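# Find the two dead batteries and recycle them

## Task

Six batteries are present and exactly two of them are dead. Place both dead ones, and none of the four good ones, into the recycling box. At the end the box must be upright and level and the bulb must be lit, and nothing may count as done if it stays in place only because the robot is holding it. Hint for putting a battery into a holder: push it straight downward with its minus end bearing on the flared top of the spring contact, next to the - mark.

## Robot and tools

Robot: two six-joint arms, left_arm and right_arm, each ending in a two-finger gripper. The fingers point along the gripper's +z axis and close along its x axis. The reported end effector point sits midway between the pads; fingertips extend 17.5 mm past it. A flat block about 9 cm long projects from the last joint axis toward the gripper's -y and rotates with it. Turning only the last joint swings the pad midpoint on a 25 mm circle.

Frame: a single scene frame for both arms. Origin on the table surface midway between the arms, +z up, +x outward over the table, left_arm on the +y side. The names left and right do not mean image sides. Positions are in metres, orientation as a wxyz quaternion, velocities in m/s and rad/s. Printed hand positions can be somewhat wrong, especially far from the base.

Tool execute_actions, argument actions: a list holding zero or one item. Empty list: just report the state. An item with rows (1 to 15 rows) and optional steps (at most 15, default 15) is a motion; each row lasts one 1/30 s control step and the final row is reused if steps exceed the rows. An item with only steps (up to 300) is a wait, counted from the previous result and including your reply time. Optional pictures (boolean) turns camera images on or off; default is on. A rejected call sends nothing.

Each row: exactly 18 numbers, each in [-1, 1], always covering both arms. Order: left_arm joints 1-6 (shoulder pan, shoulder lift, elbow, wrist 1, wrist 2, wrist 3), then left gripper position, force_limit, speed; then the same nine for right_arm. Joint values are offsets, not poses: scaled so 1.0 = 1.989 rad, measured from the joint angles in the most recent result that printed them (before any such result in a scene, and for later calls within one reply, from where the arm is when the action begins). They are not cumulative row to row. All zeros therefore pulls the arm back to those reference angles; it is not a hold or wait. Joint ranges in rad: left_arm pan -3.142..3.142, lift -6.283..6.283, elbow 0.000..3.142, wrists -6.283..6.283 each; right_arm pan 0.000..6.283, lift -6.283..6.283, elbow -3.142..0.000, wrists -6.283..6.283. Asking for more than 0.010 rad beyond a stated end gets the call refused; real ends may differ by 0.010 rad, and overshooting targets are clipped, reported as "joint sent to its limit" (possibly about an earlier action). Per step a joint target stays within 0.575 rad of the measured angle, and targets putting the gripper over 100 mm from its current spot are scaled down. Motion lags commands by about 0.17 s and big moves may be unfinished when results arrive.

Gripper numbers are absolute settings, not offsets. position: +1 = 50 mm open, about -0.65 = pads touching, -1 = close until blocked (use this to grasp). force_limit per pad: -1 about 20 N, 0 about 102 N, +1 about 185 N (actual up to ~17 % more). speed of gap change: -1 20 mm/s, 0 85, +1 150. To leave a gripper unchanged, resend its previous three values; a 0 is a real command. New force or speed only applies after position changes by 0.01 or more; for a gentler grip, open first.

Results: a state line per arm with pose and velocities; Joint positions and Joint velocities blocks (rad, rad/s, column order); Wrist force and Wrist torque per arm in the end effector's axes (offset up to ~4 N, noise up to 2.4 N, saturates near 50 N; a pressing contact reads as force pointing back into the arm; "no reading" is harmless). object_status: 0 moving, 1 blocked while opening, 2 blocked while closing (a real grasp), 3 reached target or pads met (usually empty). After a -1 force grip the status can stay 2 even after losing the object, and on a fixed off-center object grip fades. position_measured in counts: gap ≈ (250 - value) × 0.202 mm. "joint command not followed" means a clearance check altered joint targets; HELD marks steps where your row was partly or wholly not sent. MOTOR HOT appears from 70 °C; at 85 °C brakes engage (OVER-TEMPERATURE FAULT).

Between calls the arms keep heading toward the last row's target until they nearly stop or a step is HELD; then only a new action moves them further.

Tool zoom_image: camera (cam_head_left, cam_head_right, cam_high, cam_low, cam_left_wrist, cam_right_wrist) and region [x0, y0, x1, y1] in that camera's pixels, origin top-left, at most 504×504. Images: head, high and low cameras 672x504, wrist cameras 616x616 fisheye. Calibration data (K, distortion, world-to-camera transform) is supplied and may be slightly off.

Tool finished_scene, argument scene (1 or 2): ends that scene irreversibly, grades it and starts the next. Replying without any tool call ends everything.

Avoid: dropping, knocking anything off the table, arms colliding or pressing each other, hard slams. Contact torque at a joint's load limit (133 N m for pan, lift, elbow; 24.9 N m for wrists, held weight included) or 150 N external force stops that arm for 10 s and cancels the rest of the call. Brief disturbances may tug held items or push loose ones.

Each tool is called after "Call:" as a command line: name --argument value for each argument, lists and objects as JSON in quotes; but a table of rows of numbers goes row by row, as --pt "numbers of a row", without its own name.

## Session

Call:
execute_actions --actions '[]'

Scene clock: 0.00 s of 8400.00 s.
left_arm: end_effector_position=(+0.2413, +0.0620, +0.3560) position_measured=3 object_status=3 end_effector_quat_wxyz=(-0.016, +0.952, -0.306, -0.011) end_effector_velocity=(-0.000, +0.000, -0.000) end_effector_angular_velocity=(+0.000, +0.000, -0.001) | right_arm: end_effector_position=(+0.6429, -0.7120, +0.1905) position_measured=3 object_status=3 end_effector_quat_wxyz=(+0.424, +0.668, -0.467, +0.395) end_effector_velocity=(-0.000, -0.001, -0.001) end_effector_angular_velocity=(-0.001, +0.003, -0.001)
Joint positions: left_arm=[-1.165 -1.849  1.694 -1.376 -1.568  0.984] | right_arm=[ 3.379 -1.928 -1.947 -0.968  0.337  3.068]
Joint velocities: left_arm=[ 0.    -0.     0.    -0.     0.     0.001] | right_arm=[-0.001 -0.001 -0.    -0.001 -0.    -0.   ]
Motor temperatures (°C, as the motors report them): left_arm=[27 30 31 37 37 36] | right_arm=[29 28 31 37 36 38]
Wrist force (N, on the end effector, along its own x y z axes, offset not removed): no reading
Wrist torque (N m, same axes, about the end effector's origin, offset not removed): no reading

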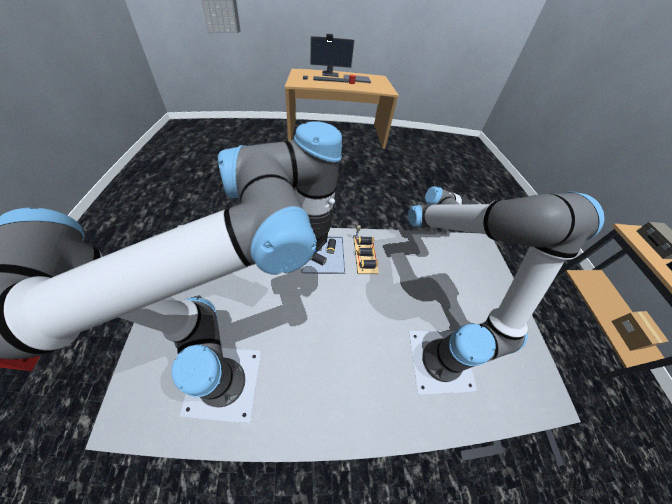

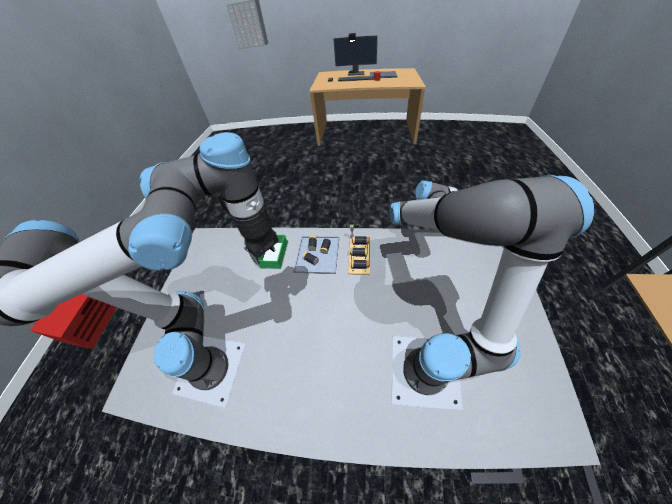

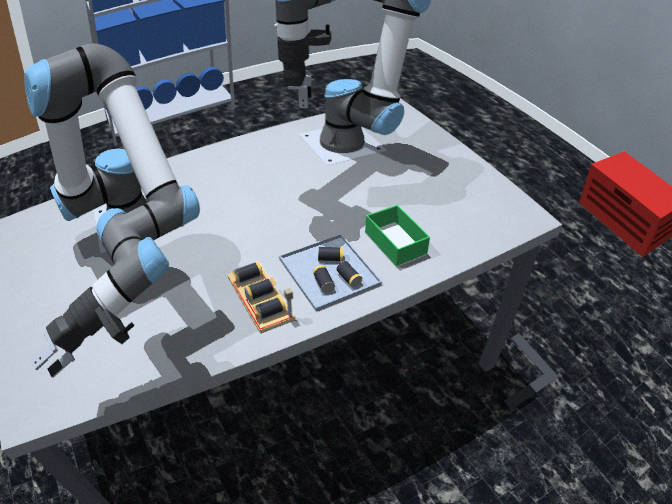

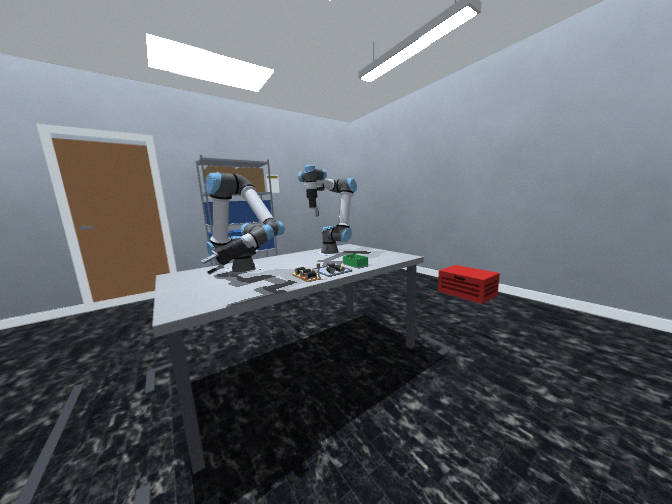

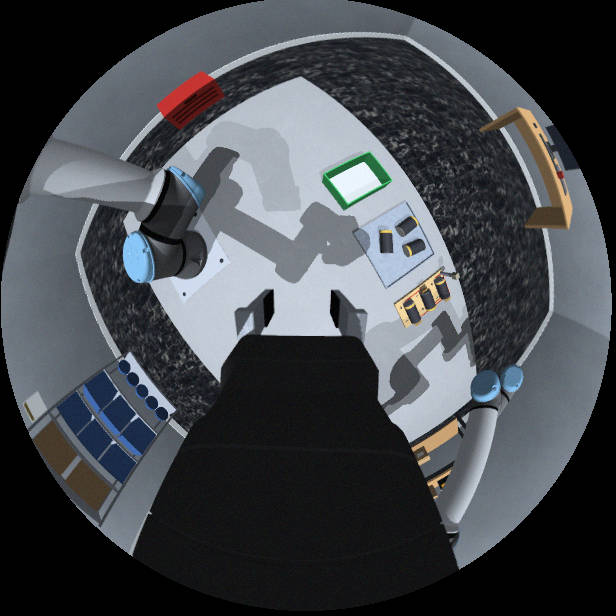

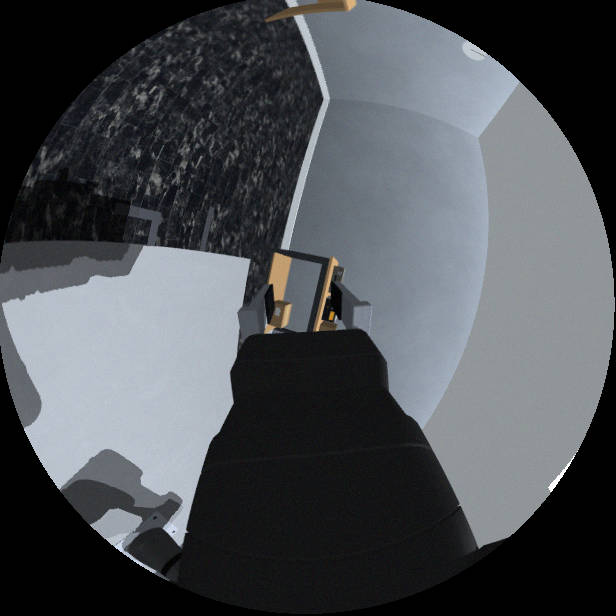

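Call:
zoom_image --camera "cam_high" --region '[200, 190, 450, 350]'

Call:
zoom_image --camera "cam_head_right" --region '[240, 210, 400, 290]'

Region (200, 190, 450, 350) of cam_high's 672x504 image, scaled by 2.016, with more detail than that image has; it fills the top 323 rows of this view, and the rest is white.

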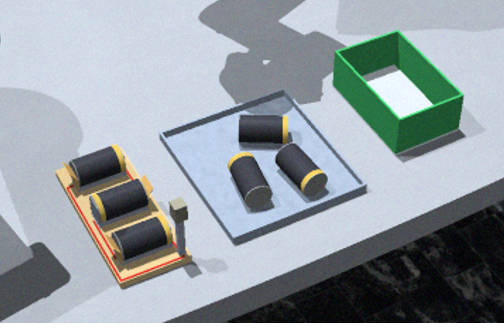

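Region (240, 210, 400, 290) of cam_head_right's 672x504 image, scaled by 3.150, with more detail than that image has.

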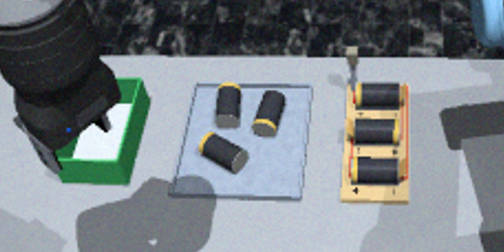

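Call:
execute_actions --actions '[{"rows": [[0.6,0,0,0,0,0,1,0,0, 0.1,0.118,0.105,-0.157,0.1,-0.373,1,0,0],[0.6,0,0,0,0,0,1,0,0, 0.1,0.118,0.105,-0.157,0.1,-0.373,1,0,0],[0.6,0,0,0,0,0,1,0,0, 0.1,0.118,0.105,-0.157,0.1,-0.373,1,0,0],[0.6,0,0,0,0,0,1,0,0, 0.1,0.118,0.105,-0.157,0.1,-0.373,1,0,0],[0.6,0,0,0,0,0,1,0,0, 0.1,0.118,0.105,-0.157,0.1,-0.373,1,0,0],[0.6,0,0,0,0,0,1,0,0, 0.1,0.118,0.105,-0.157,0.1,-0.373,1,0,0],[0.6,0,0,0,0,0,1,0,0, 0.1,0.118,0.105,-0.157,0.1,-0.373,1,0,0],[0.6,0,0,0,0,0,1,0,0, 0.1,0.118,0.105,-0.157,0.1,-0.373,1,0,0],[0.6,0,0,0,0,0,1,0,0, 0.261,0.118,0.105,-0.157,0.62,-0.373,1,0,0]],"steps":15}]' --pictures false

Call:
execute_actions --actions '[{"steps":90}]'

Scene clock: 31.57 s of 8400.00 s.
left_arm: end_effector_position=(+0.3425, +0.2418, +0.3560) position_measured=3 object_status=3 end_effector_quat_wxyz=(-0.012, +0.999, -0.035, -0.015) end_effector_velocity=(+0.115, +0.479, +0.000) end_effector_angular_velocity=(-0.000, -0.000, +1.296) | right_arm: end_effector_position=(+0.6743, -0.5157, +0.2543) position_measured=3 object_status=3 end_effector_quat_wxyz=(+0.356, +0.863, -0.228, +0.278) end_effector_velocity=(-0.034, +0.488, -0.115) end_effector_angular_velocity=(+0.820, +0.470, +0.613)
Joint positions: left_arm=[-0.613 -1.849  1.694 -1.376 -1.568  0.984] | right_arm=[ 3.62  -1.748 -1.787 -1.207  0.634  2.528]
Joint velocities: left_arm=[ 1.299 -0.001  0.     0.     0.     0.003] | right_arm=[ 0.533  0.105  0.093 -0.141  0.938 -0.181]
Motor temperatures (°C, as the motors report them): left_arm=[27 30 31 37 37 36] | right_arm=[29 28 31 37 36 38]
Wrist force (N, on the end effector, along its own x y z axes, offset not removed): left_arm=[0.1 -0.2 3.6] | right_arm=[0.3 -1.5 2.2]
Wrist torque (N m, same axes, about the end effector's origin, offset not removed): left_arm=[-0.29 0.14 0.19] | right_arm=[-0.18 -0.18 -0.05]
Steps of this call (steps 1 to 90: nothing new was sent; then 28.07 s passed at rest; steps 91 to 105: all 15 steps of this action). Readings (joint positions | what the end effector reports):
91: left_arm=[-1.165 -1.849 1.694 -1.376 -1.568 0.984] | right_arm=[3.379 -1.928 -1.947 -0.968 0.338 3.068] | left_arm position_measured=3 object_status=3 | right_arm position_measured=3 object_status=3
92: left_arm=[-1.159 -1.849 1.694 -1.376 -1.568 0.984] | right_arm=[3.385 -1.922 -1.942 -0.974 0.343 3.062] | left_arm position_measured=3 object_status=3 | right_arm position_measured=3 object_status=3
94: left_arm=[-1.100 -1.849 1.694 -1.376 -1.568 0.984] | right_arm=[3.419 -1.883 -1.906 -1.021 0.378 3.002] | left_arm position_measured=3 object_status=3 | right_arm position_measured=3 object_status=3
98: left_arm=[-0.920 -1.849 1.694 -1.376 -1.568 0.984] | right_arm=[3.488 -1.801 -1.834 -1.131 0.446 2.775] | left_arm position_measured=3 object_status=3 | right_arm position_measured=3 object_status=3
105: the state above

Scene clock: 34.57 s of 8400.00 s.
left_arm: end_effector_position=(+0.3224, +0.4798, +0.3560) position_measured=3 object_status=3 end_effector_quat_wxyz=(-0.007, +0.959, +0.281, -0.018) end_effector_velocity=(-0.000, -0.000, +0.000) end_effector_angular_velocity=(+0.000, -0.001, -0.000) | right_arm: end_effector_position=(+0.5189, -0.1655, +0.1995) position_measured=3 object_status=3 end_effector_quat_wxyz=(-0.000, +1.000, -0.026, +0.000) end_effector_velocity=(+0.000, -0.000, +0.000) end_effector_angular_velocity=(+0.000, -0.001, -0.001)
Joint positions: left_arm=[ 0.028 -1.849  1.694 -1.376 -1.568  0.984] | right_arm=[ 3.898 -1.693 -1.739 -1.28   1.57   2.326]
Joint velocities: left_arm=[-0.    -0.001  0.    -0.     0.    -0.   ] | right_arm=[-0.     0.001 -0.     0.    -0.     0.   ]
Motor temperatures (°C, as the motors report them): left_arm=[27 30 31 37 37 36] | right_arm=[29 28 31 37 36 38]
Wrist force (N, on the end effector, along its own x y z axes, offset not removed): left_arm=[-0.9 1.1 1.1] | right_arm=[-0.5 0.2 1.8]
Wrist torque (N m, same axes, about the end effector's origin, offset not removed): left_arm=[-0.06 0.36 0.07] | right_arm=[0.13 -0.10 -0.10]
Steps of this call (steps 1 to 45: the robot went on to your last target; steps 46 to 90: nothing new was sent). Readings (joint positions | what the end effector reports):
1: left_arm=[-0.569 -1.849 1.694 -1.376 -1.568 0.984] | right_arm=[3.638 -1.744 -1.784 -1.211 0.667 2.516] | left_arm position_measured=3 object_status=3 | right_arm position_measured=3 object_status=3
2: left_arm=[-0.526 -1.849 1.694 -1.376 -1.568 0.984] | right_arm=[3.655 -1.741 -1.781 -1.216 0.700 2.502] | left_arm position_measured=3 object_status=3 | right_arm position_measured=3 object_status=3
4: left_arm=[-0.438 -1.849 1.694 -1.376 -1.568 0.984] | right_arm=[3.687 -1.734 -1.775 -1.225 0.769 2.478] | left_arm position_measured=3 object_status=3 | right_arm position_measured=3 object_status=3
8: left_arm=[-0.263 -1.849 1.694 -1.376 -1.568 0.984] | right_arm=[3.744 -1.723 -1.765 -1.240 0.918 2.437] | left_arm position_measured=3 object_status=3 | right_arm position_measured=3 object_status=3
90: the state above
All arms were judged still, so your last target was given up. Only a new action makes them travel on or press farther. Fingers that are still opening or closing keep moving.
camera_calibration (this result's frames):
cam_left_wrist: T_world_to_cam=[[0.831166, 0.555578, -0.0222541, -0.532721], [0.543744, -0.803794, 0.241368, 0.128237], [0.116211, -0.212717, -0.970178, 0.557878], [0, 0, 0, 1]] pos_world=[0.30822, 0.517715, 0.498433]
cam_right_wrist: T_world_to_cam=[[0.994144, -0.0941902, 0.0529726, -0.548601], [-0.106141, -0.943154, 0.314953, -0.169526], [0.0202958, -0.318731, -0.947628, 0.273494], [0, 0, 0, 1]] pos_world=[0.521844, -0.124391, 0.341625]

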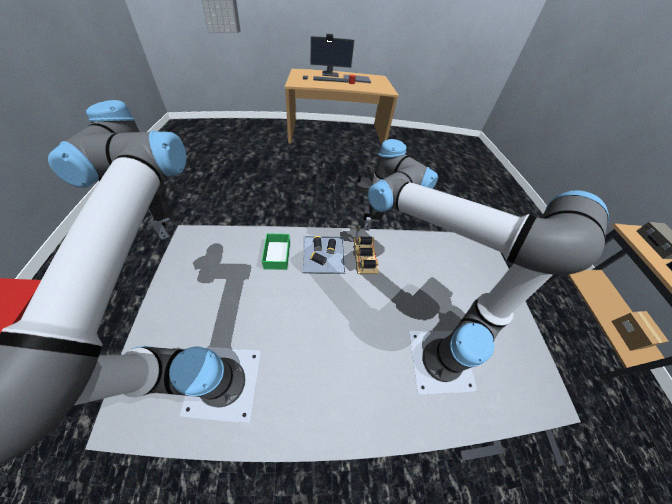

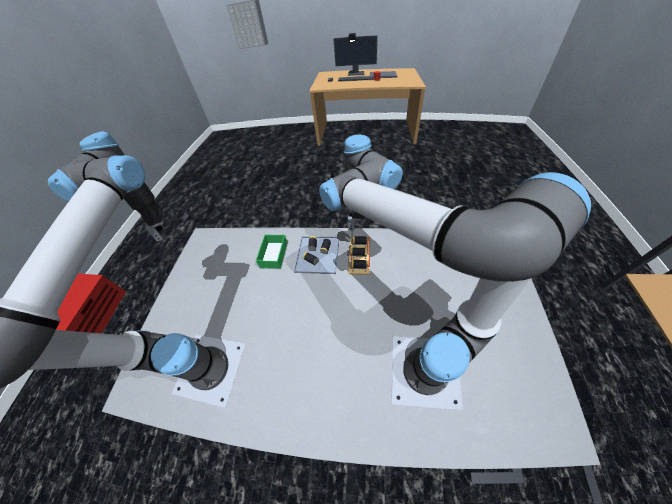

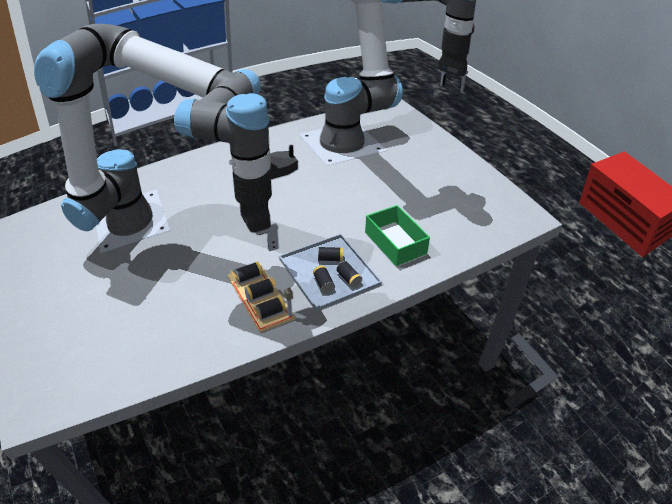

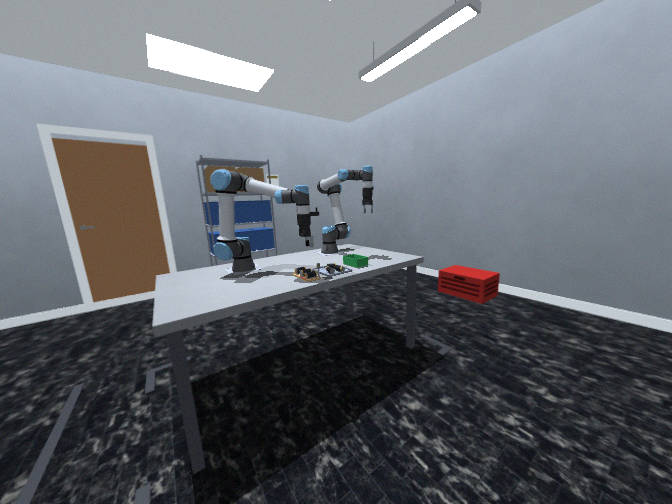

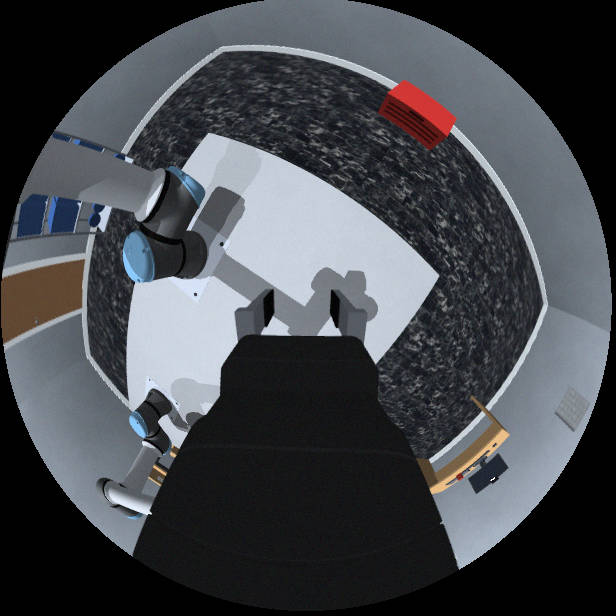

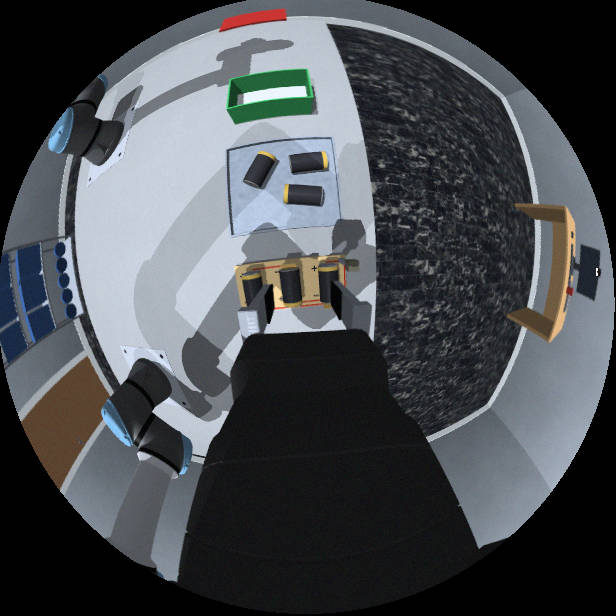

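Call:
zoom_image --camera "cam_right_wrist" --region '[210, 60, 390, 330]'

Region (210, 60, 390, 330) of cam_right_wrist's 616x616 image, scaled by 1.867, with more detail than that image has.

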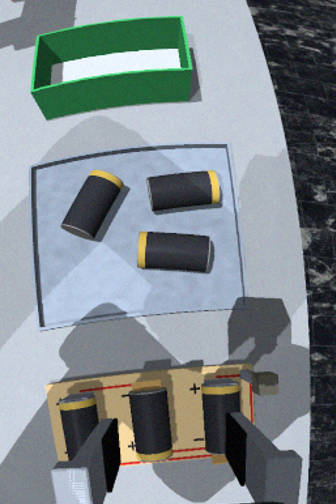

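Call:
execute_actions --actions '[{"rows": [[0,0,0,0,0,0,1,0,0, 0.037,0.0543,-0.1998,0.1453,0,0.0114,1,0,0]],"steps":15}]' --pictures false

Call:
execute_actions --actions '[{"steps":30}]'

Scene clock: 51.37 s of 8400.00 s.
left_arm: end_effector_position=(+0.3224, +0.4798, +0.3560) position_measured=3 object_status=3 end_effector_quat_wxyz=(-0.007, +0.959, +0.281, -0.018) end_effector_velocity=(+0.000, +0.000, -0.000) end_effector_angular_velocity=(+0.000, +0.000, +0.001) | right_arm: end_effector_position=(+0.4369, -0.1928, +0.1055) position_measured=3 object_status=3 end_effector_quat_wxyz=(-0.001, +1.000, -0.001, +0.001) end_effector_velocity=(-0.041, -0.025, -0.047) end_effector_angular_velocity=(-0.015, +0.016, +0.017)
Joint positions: left_arm=[ 0.028 -1.849  1.694 -1.376 -1.568  0.984] | right_arm=[ 3.969 -1.59  -2.116 -1.004  1.57   2.348]
Joint velocities: left_arm=[ 0.     0.001  0.    -0.     0.    -0.001] | right_arm=[ 0.024  0.036 -0.172  0.114  0.     0.007]
Motor temperatures (°C, as the motors report them): left_arm=[27 30 31 37 37 36] | right_arm=[29 28 31 37 36 38]
Wrist force (N, on the end effector, along its own x y z axes, offset not removed): left_arm=[-3.8 0.3 1.4] | right_arm=[-0.1 0.6 2.9]
Wrist torque (N m, same axes, about the end effector's origin, offset not removed): left_arm=[-0.28 0.81 0.18] | right_arm=[0.30 -0.18 -0.15]
Steps of this call (steps 1 to 90: nothing new was sent; then 13.30 s passed at rest; steps 91 to 105: all 15 steps of this action). Readings (joint positions | what the end effector reports):
91: left_arm=[0.028 -1.849 1.694 -1.376 -1.568 0.984] | right_arm=[3.898 -1.693 -1.739 -1.280 1.570 2.326] | left_arm position_measured=3 object_status=3 | right_arm position_measured=3 object_status=3
92: left_arm=[0.028 -1.849 1.694 -1.376 -1.568 0.984] | right_arm=[3.903 -1.687 -1.744 -1.274 1.570 2.328] | left_arm position_measured=3 object_status=3 | right_arm position_measured=3 object_status=3
94: left_arm=[0.028 -1.849 1.694 -1.376 -1.568 0.984] | right_arm=[3.923 -1.659 -1.804 -1.218 1.570 2.334] | left_arm position_measured=3 object_status=3 | right_arm position_measured=3 object_status=3
98: left_arm=[0.028 -1.849 1.694 -1.376 -1.568 0.984] | right_arm=[3.951 -1.617 -1.988 -1.089 1.570 2.343] | left_arm position_measured=3 object_status=3 | right_arm position_measured=3 object_status=3
105: the state above

Scene clock: 52.37 s of 8400.00 s.
left_arm: end_effector_position=(+0.3224, +0.4798, +0.3560) position_measured=3 object_status=3 end_effector_quat_wxyz=(-0.007, +0.959, +0.281, -0.018) end_effector_velocity=(-0.000, +0.000, +0.000) end_effector_angular_velocity=(+0.000, -0.001, +0.001) | right_arm: end_effector_position=(+0.4321, -0.1958, +0.1000) position_measured=3 object_status=3 end_effector_quat_wxyz=(+0.000, +1.000, -0.000, +0.000) end_effector_velocity=(-0.000, +0.001, +0.000) end_effector_angular_velocity=(+0.000, -0.001, +0.002)
Joint positions: left_arm=[ 0.028 -1.849  1.694 -1.376 -1.568  0.984] | right_arm=[ 3.972 -1.585 -2.136 -0.991  1.57   2.349]
Joint velocities: left_arm=[ 0.    -0.001 -0.    -0.     0.    -0.001] | right_arm=[ 0.002  0.001 -0.    -0.    -0.    -0.   ]
Motor temperatures (°C, as the motors report them): left_arm=[27 30 31 37 37 36] | right_arm=[29 28 31 37 36 38]
Wrist force (N, on the end effector, along its own x y z axes, offset not removed): left_arm=[-0.1 0.9 0.7] | right_arm=[0.8 -1.9 1.2]
Wrist torque (N m, same axes, about the end effector's origin, offset not removed): left_arm=[-0.09 0.09 0.15] | right_arm=[-0.21 -0.33 -0.17]
Steps of this call (steps 1 to 30: the robot went on to your last target). Readings (joint positions | what the end effector reports):
1: left_arm=[0.028 -1.849 1.694 -1.376 -1.568 0.984] | right_arm=[3.970 -1.589 -2.121 -1.001 1.570 2.348] | left_arm position_measured=3 object_status=3 | right_arm position_measured=3 object_status=3
2: left_arm=[0.028 -1.849 1.694 -1.376 -1.568 0.984] | right_arm=[3.970 -1.588 -2.124 -0.999 1.570 2.348] | left_arm position_measured=3 object_status=3 | right_arm position_measured=3 object_status=3
4: left_arm=[0.028 -1.849 1.694 -1.376 -1.568 0.984] | right_arm=[3.971 -1.587 -2.129 -0.995 1.570 2.349] | left_arm position_measured=3 object_status=3 | right_arm position_measured=3 object_status=3
8: left_arm=[0.028 -1.849 1.694 -1.376 -1.568 0.984] | right_arm=[3.971 -1.586 -2.134 -0.992 1.570 2.349] | left_arm position_measured=3 object_status=3 | right_arm position_measured=3 object_status=3
30: the state above
All arms were judged still, so your last target was given up. Only a new action makes them travel on or press farther. Fingers that are still opening or closing keep moving.
camera_calibration (this result's frames):
cam_left_wrist: T_world_to_cam=[[0.831166, 0.555578, -0.0222541, -0.532721], [0.543744, -0.803794, 0.241368, 0.128237], [0.116211, -0.212717, -0.970179, 0.557878], [0, 0, 0, 1]] pos_world=[0.30822, 0.517715, 0.498433]
cam_right_wrist: T_world_to_cam=[[0.997665, -0.0434662, 0.0526836, -0.451382], [-0.0579149, -0.947255, 0.315205, -0.197691], [0.036204, -0.317521, -0.94756, 0.164704], [0, 0, 0, 1]] pos_world=[0.432916, -0.154587, 0.24216]

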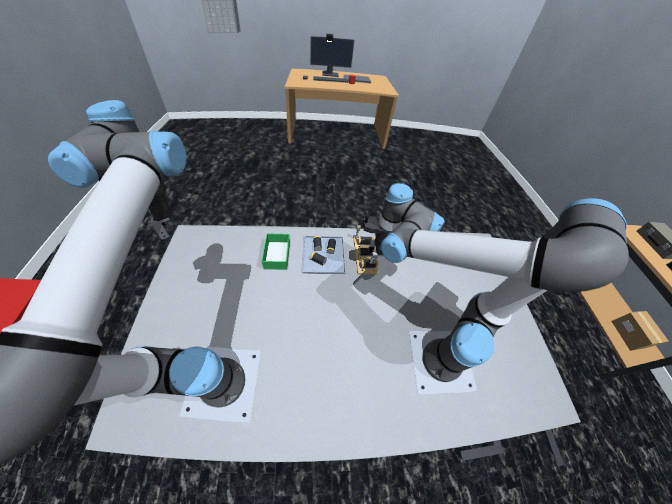

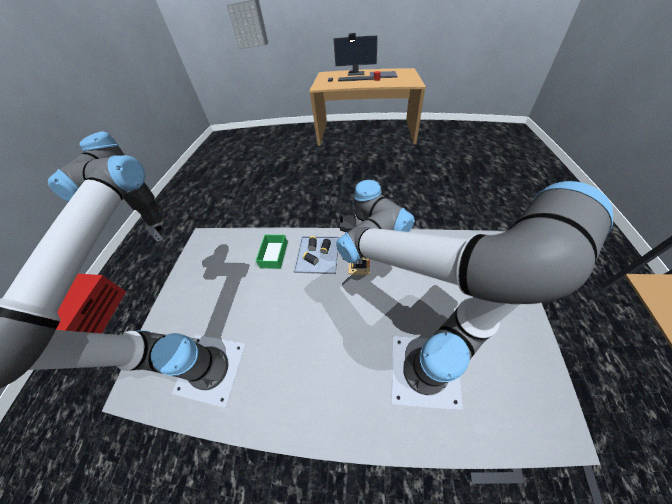

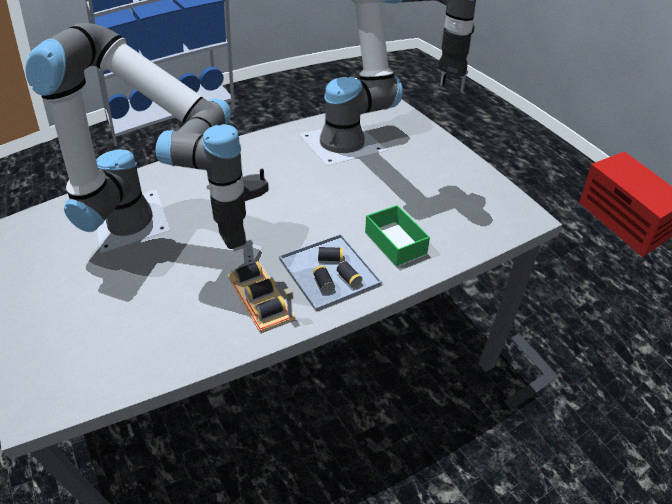

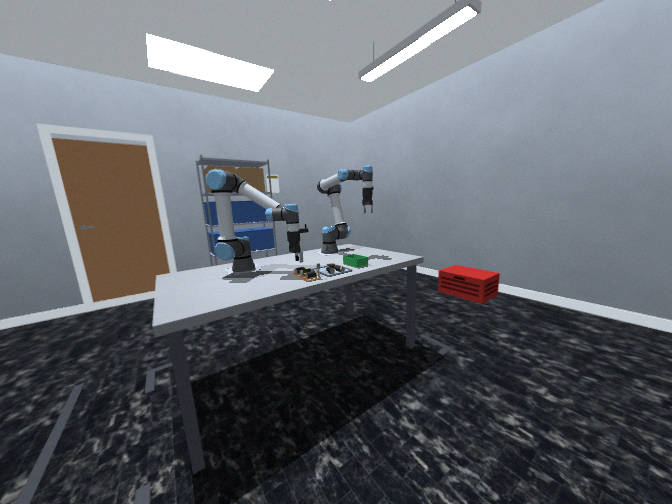

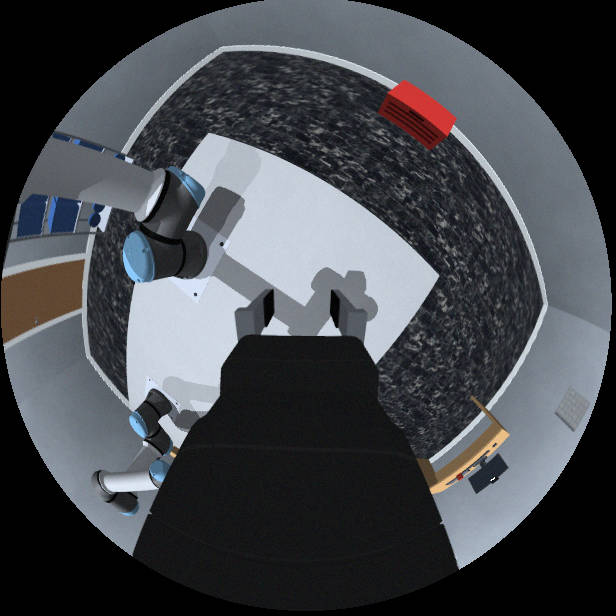

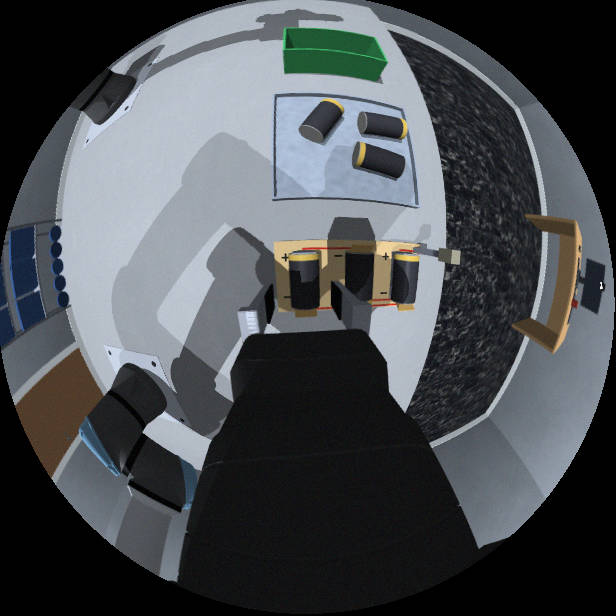

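The model is accurate.

Call:
zoom_image --camera "cam_right_wrist" --region '[230, 220, 470, 340]'

Call:
zoom_image --camera "cam_high" --region '[210, 230, 310, 340]'

Region (230, 220, 470, 340) of cam_right_wrist's 616x616 image, scaled by 2.100, with more detail than that image has.

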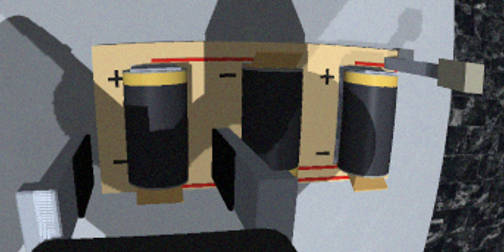

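Region (210, 230, 310, 340) of cam_high's 672x504 image, scaled by 4.582, with more detail than that image has; it fills the left 458 columns of this view, and the rest is white.

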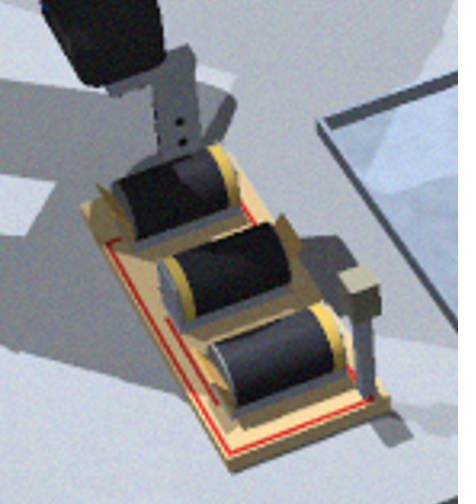

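Call:
execute_actions --actions '[{"rows": [[0,0,0,0,0,0,1,0,0, -0.0051,-0.015,-0.008,0.023,0,-0.005,1,0,0],[0,0,0,0,0,0,1,0,0, -0.0051,-0.015,-0.008,0.023,0,-0.005,1,0,0],[0,0,0,0,0,0,1,0,0, -0.0051,-0.015,-0.008,0.023,0,-0.005,1,0,0],[0,0,0,0,0,0,1,0,0, -0.0051,-0.03,-0.019,0.049,0,-0.005,1,0,0],[0,0,0,0,0,0,1,0,0, -0.0051,-0.03,-0.019,0.049,0,-0.005,1,0,0],[0,0,0,0,0,0,1,0,0, -0.0051,-0.03,-0.019,0.049,0,-0.005,1,0,0],[0,0,0,0,0,0,1,0,0, -0.0051,-0.046,-0.0295,0.0755,0,-0.005,1,0,0],[0,0,0,0,0,0,1,0,0, -0.0051,-0.046,-0.0295,0.0755,0,-0.005,1,0,0],[0,0,0,0,0,0,1,0,0, -0.0051,-0.046,-0.0295,0.0755,0,-0.005,1,0,0],[0,0,0,0,0,0,1,0,0, -0.0051,-0.0619,-0.0393,0.101,0,-0.005,1,0,0]],"steps":15}]' --pictures false

Call:
execute_actions --actions '[{"steps":25}]'

Scene clock: 62.57 s of 8400.00 s.
left_arm: end_effector_position=(+0.3224, +0.4798, +0.3560) position_measured=3 object_status=3 end_effector_quat_wxyz=(-0.007, +0.959, +0.281, -0.018) end_effector_velocity=(+0.000, -0.000, +0.000) end_effector_angular_velocity=(+0.000, -0.001, +0.001) | right_arm: end_effector_position=(+0.4360, -0.1980, +0.0428) position_measured=3 object_status=3 end_effector_quat_wxyz=(+0.001, +1.000, -0.000, -0.000) end_effector_velocity=(+0.000, -0.001, -0.068) end_effector_angular_velocity=(+0.005, -0.005, -0.000)
Joint positions: left_arm=[ 0.028 -1.849  1.694 -1.376 -1.568  0.984] | right_arm=[ 3.962 -1.693 -2.204 -0.817  1.57   2.339]
Joint velocities: left_arm=[-0.001 -0.    -0.     0.     0.    -0.001] | right_arm=[-0.002 -0.134 -0.085  0.225  0.    -0.002]
Motor temperatures (°C, as the motors report them): left_arm=[27 30 31 37 37 36] | right_arm=[29 28 31 37 36 38]
Wrist force (N, on the end effector, along its own x y z axes, offset not removed): left_arm=[-1.4 -1.8 -1.9] | right_arm=[-1.0 0.8 3.4]
Wrist torque (N m, same axes, about the end effector's origin, offset not removed): left_arm=[-0.63 0.35 0.15] | right_arm=[0.28 -0.01 -0.10]
Steps of this call (steps 1 to 90: nothing new was sent; then 6.70 s passed at rest; steps 91 to 105: all 15 steps of this action). Readings (joint positions | what the end effector reports):
91: left_arm=[0.028 -1.849 1.694 -1.376 -1.568 0.984] | right_arm=[3.972 -1.585 -2.136 -0.991 1.570 2.349] | left_arm position_measured=3 object_status=3 | right_arm position_measured=3 object_status=3
92: left_arm=[0.028 -1.849 1.694 -1.376 -1.568 0.984] | right_arm=[3.970 -1.589 -2.138 -0.986 1.570 2.348] | left_arm position_measured=3 object_status=3 | right_arm position_measured=3 object_status=3
94: left_arm=[0.028 -1.849 1.694 -1.376 -1.568 0.984] | right_arm=[3.967 -1.599 -2.144 -0.970 1.570 2.344] | left_arm position_measured=3 object_status=3 | right_arm position_measured=3 object_status=3
98: left_arm=[0.028 -1.849 1.694 -1.376 -1.568 0.984] | right_arm=[3.963 -1.632 -2.165 -0.918 1.570 2.341] | left_arm position_measured=3 object_status=3 | right_arm position_measured=3 object_status=3
105: the state above

Scene clock: 63.40 s of 8400.00 s.
left_arm: end_effector_position=(+0.3224, +0.4798, +0.3560) position_measured=3 object_status=3 end_effector_quat_wxyz=(-0.007, +0.959, +0.281, -0.018) end_effector_velocity=(-0.000, +0.000, -0.000) end_effector_angular_velocity=(-0.000, +0.000, +0.000) | right_arm: end_effector_position=(+0.4359, -0.1982, +0.0347) position_measured=3 object_status=3 end_effector_quat_wxyz=(+0.000, +1.000, -0.000, +0.000) end_effector_velocity=(+0.000, -0.001, -0.001) end_effector_angular_velocity=(-0.001, +0.001, -0.001)
Joint positions: left_arm=[ 0.028 -1.849  1.694 -1.376 -1.568  0.984] | right_arm=[ 3.962 -1.708 -2.214 -0.79   1.57   2.339]
Joint velocities: left_arm=[ 0.001  0.    -0.     0.    -0.     0.   ] | right_arm=[-0.001 -0.001 -0.    -0.     0.     0.   ]
Motor temperatures (°C, as the motors report them): left_arm=[27 30 31 37 37 36] | right_arm=[29 28 31 37 36 38]
Wrist force (N, on the end effector, along its own x y z axes, offset not removed): left_arm=[-3.9 1.9 2.2] | right_arm=[-1.0 0.8 2.3]
Wrist torque (N m, same axes, about the end effector's origin, offset not removed): left_arm=[0.11 0.72 0.30] | right_arm=[0.28 -0.02 -0.05]
Steps of this call (steps 1 to 25: the robot went on to your last target). Readings (joint positions | what the end effector reports):
1: left_arm=[0.028 -1.849 1.694 -1.376 -1.568 0.984] | right_arm=[3.962 -1.696 -2.207 -0.810 1.570 2.339] | left_arm position_measured=3 object_status=3 | right_arm position_measured=3 object_status=3
2: left_arm=[0.028 -1.849 1.694 -1.376 -1.568 0.984] | right_arm=[3.962 -1.699 -2.209 -0.805 1.570 2.339] | left_arm position_measured=3 object_status=3 | right_arm position_measured=3 object_status=3
4: left_arm=[0.028 -1.849 1.694 -1.376 -1.568 0.984] | right_arm=[3.962 -1.703 -2.211 -0.799 1.570 2.339] | left_arm position_measured=3 object_status=3 | right_arm position_measured=3 object_status=3
8: left_arm=[0.028 -1.849 1.694 -1.376 -1.568 0.984] | right_arm=[3.962 -1.707 -2.213 -0.793 1.570 2.339] | left_arm position_measured=3 object_status=3 | right_arm position_measured=3 object_status=3
25: the state above
camera_calibration (this result's frames):
cam_left_wrist: T_world_to_cam=[[0.831166, 0.555578, -0.022254, -0.532721], [0.543744, -0.803794, 0.241368, 0.128237], [0.116211, -0.212717, -0.970178, 0.557878], [0, 0, 0, 1]] pos_world=[0.30822, 0.517715, 0.498433]
cam_right_wrist: T_world_to_cam=[[0.99767, -0.0436489, 0.0524259, -0.451947], [-0.0580176, -0.94715, 0.315502, -0.179109], [0.0358839, -0.317808, -0.947476, 0.102035], [0, 0, 0, 1]] pos_world=[0.436842, -0.156942, 0.176879]

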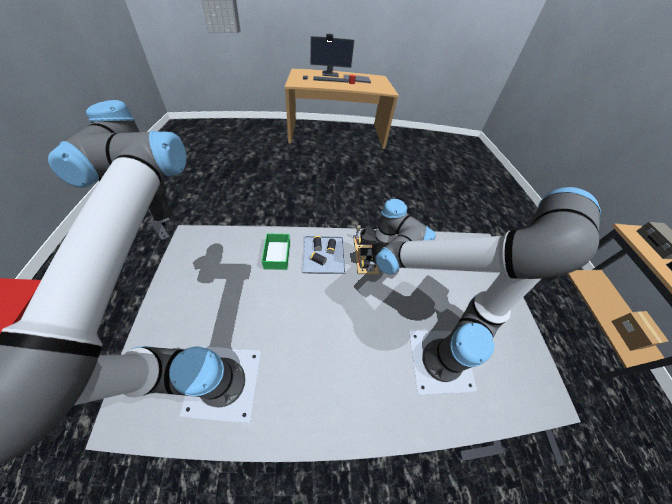

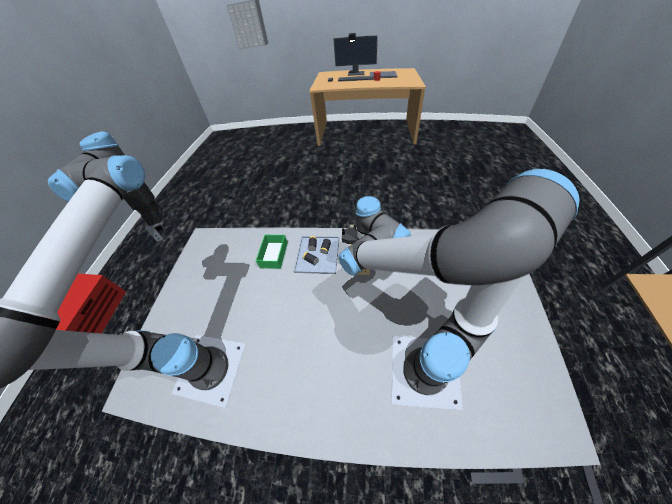

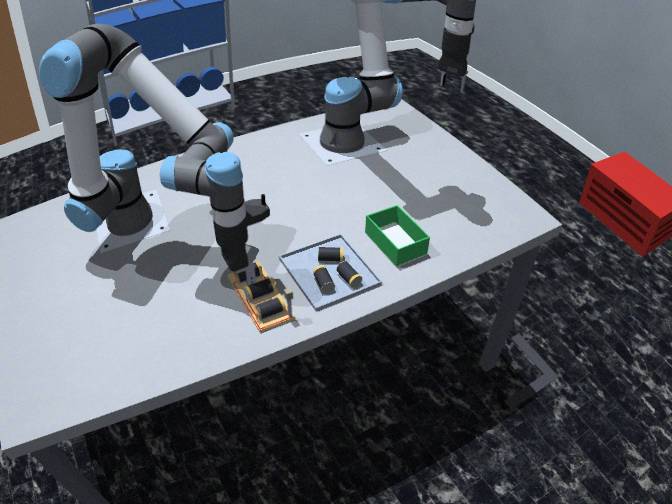

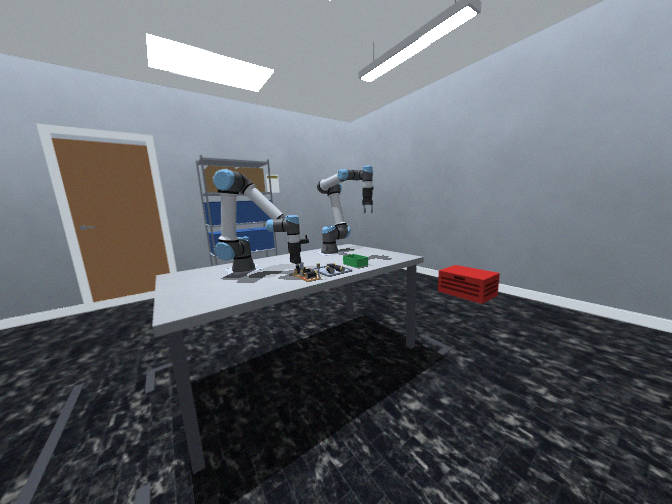

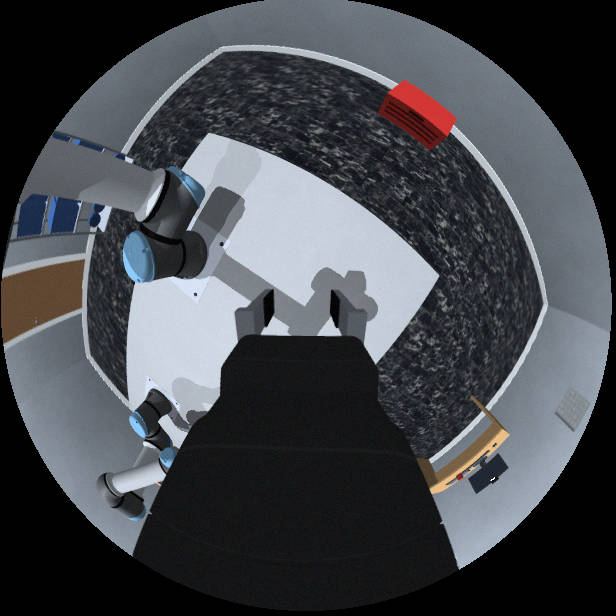

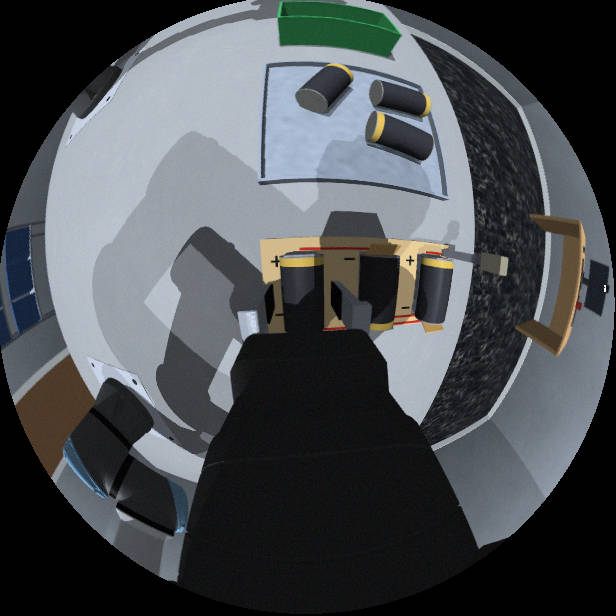

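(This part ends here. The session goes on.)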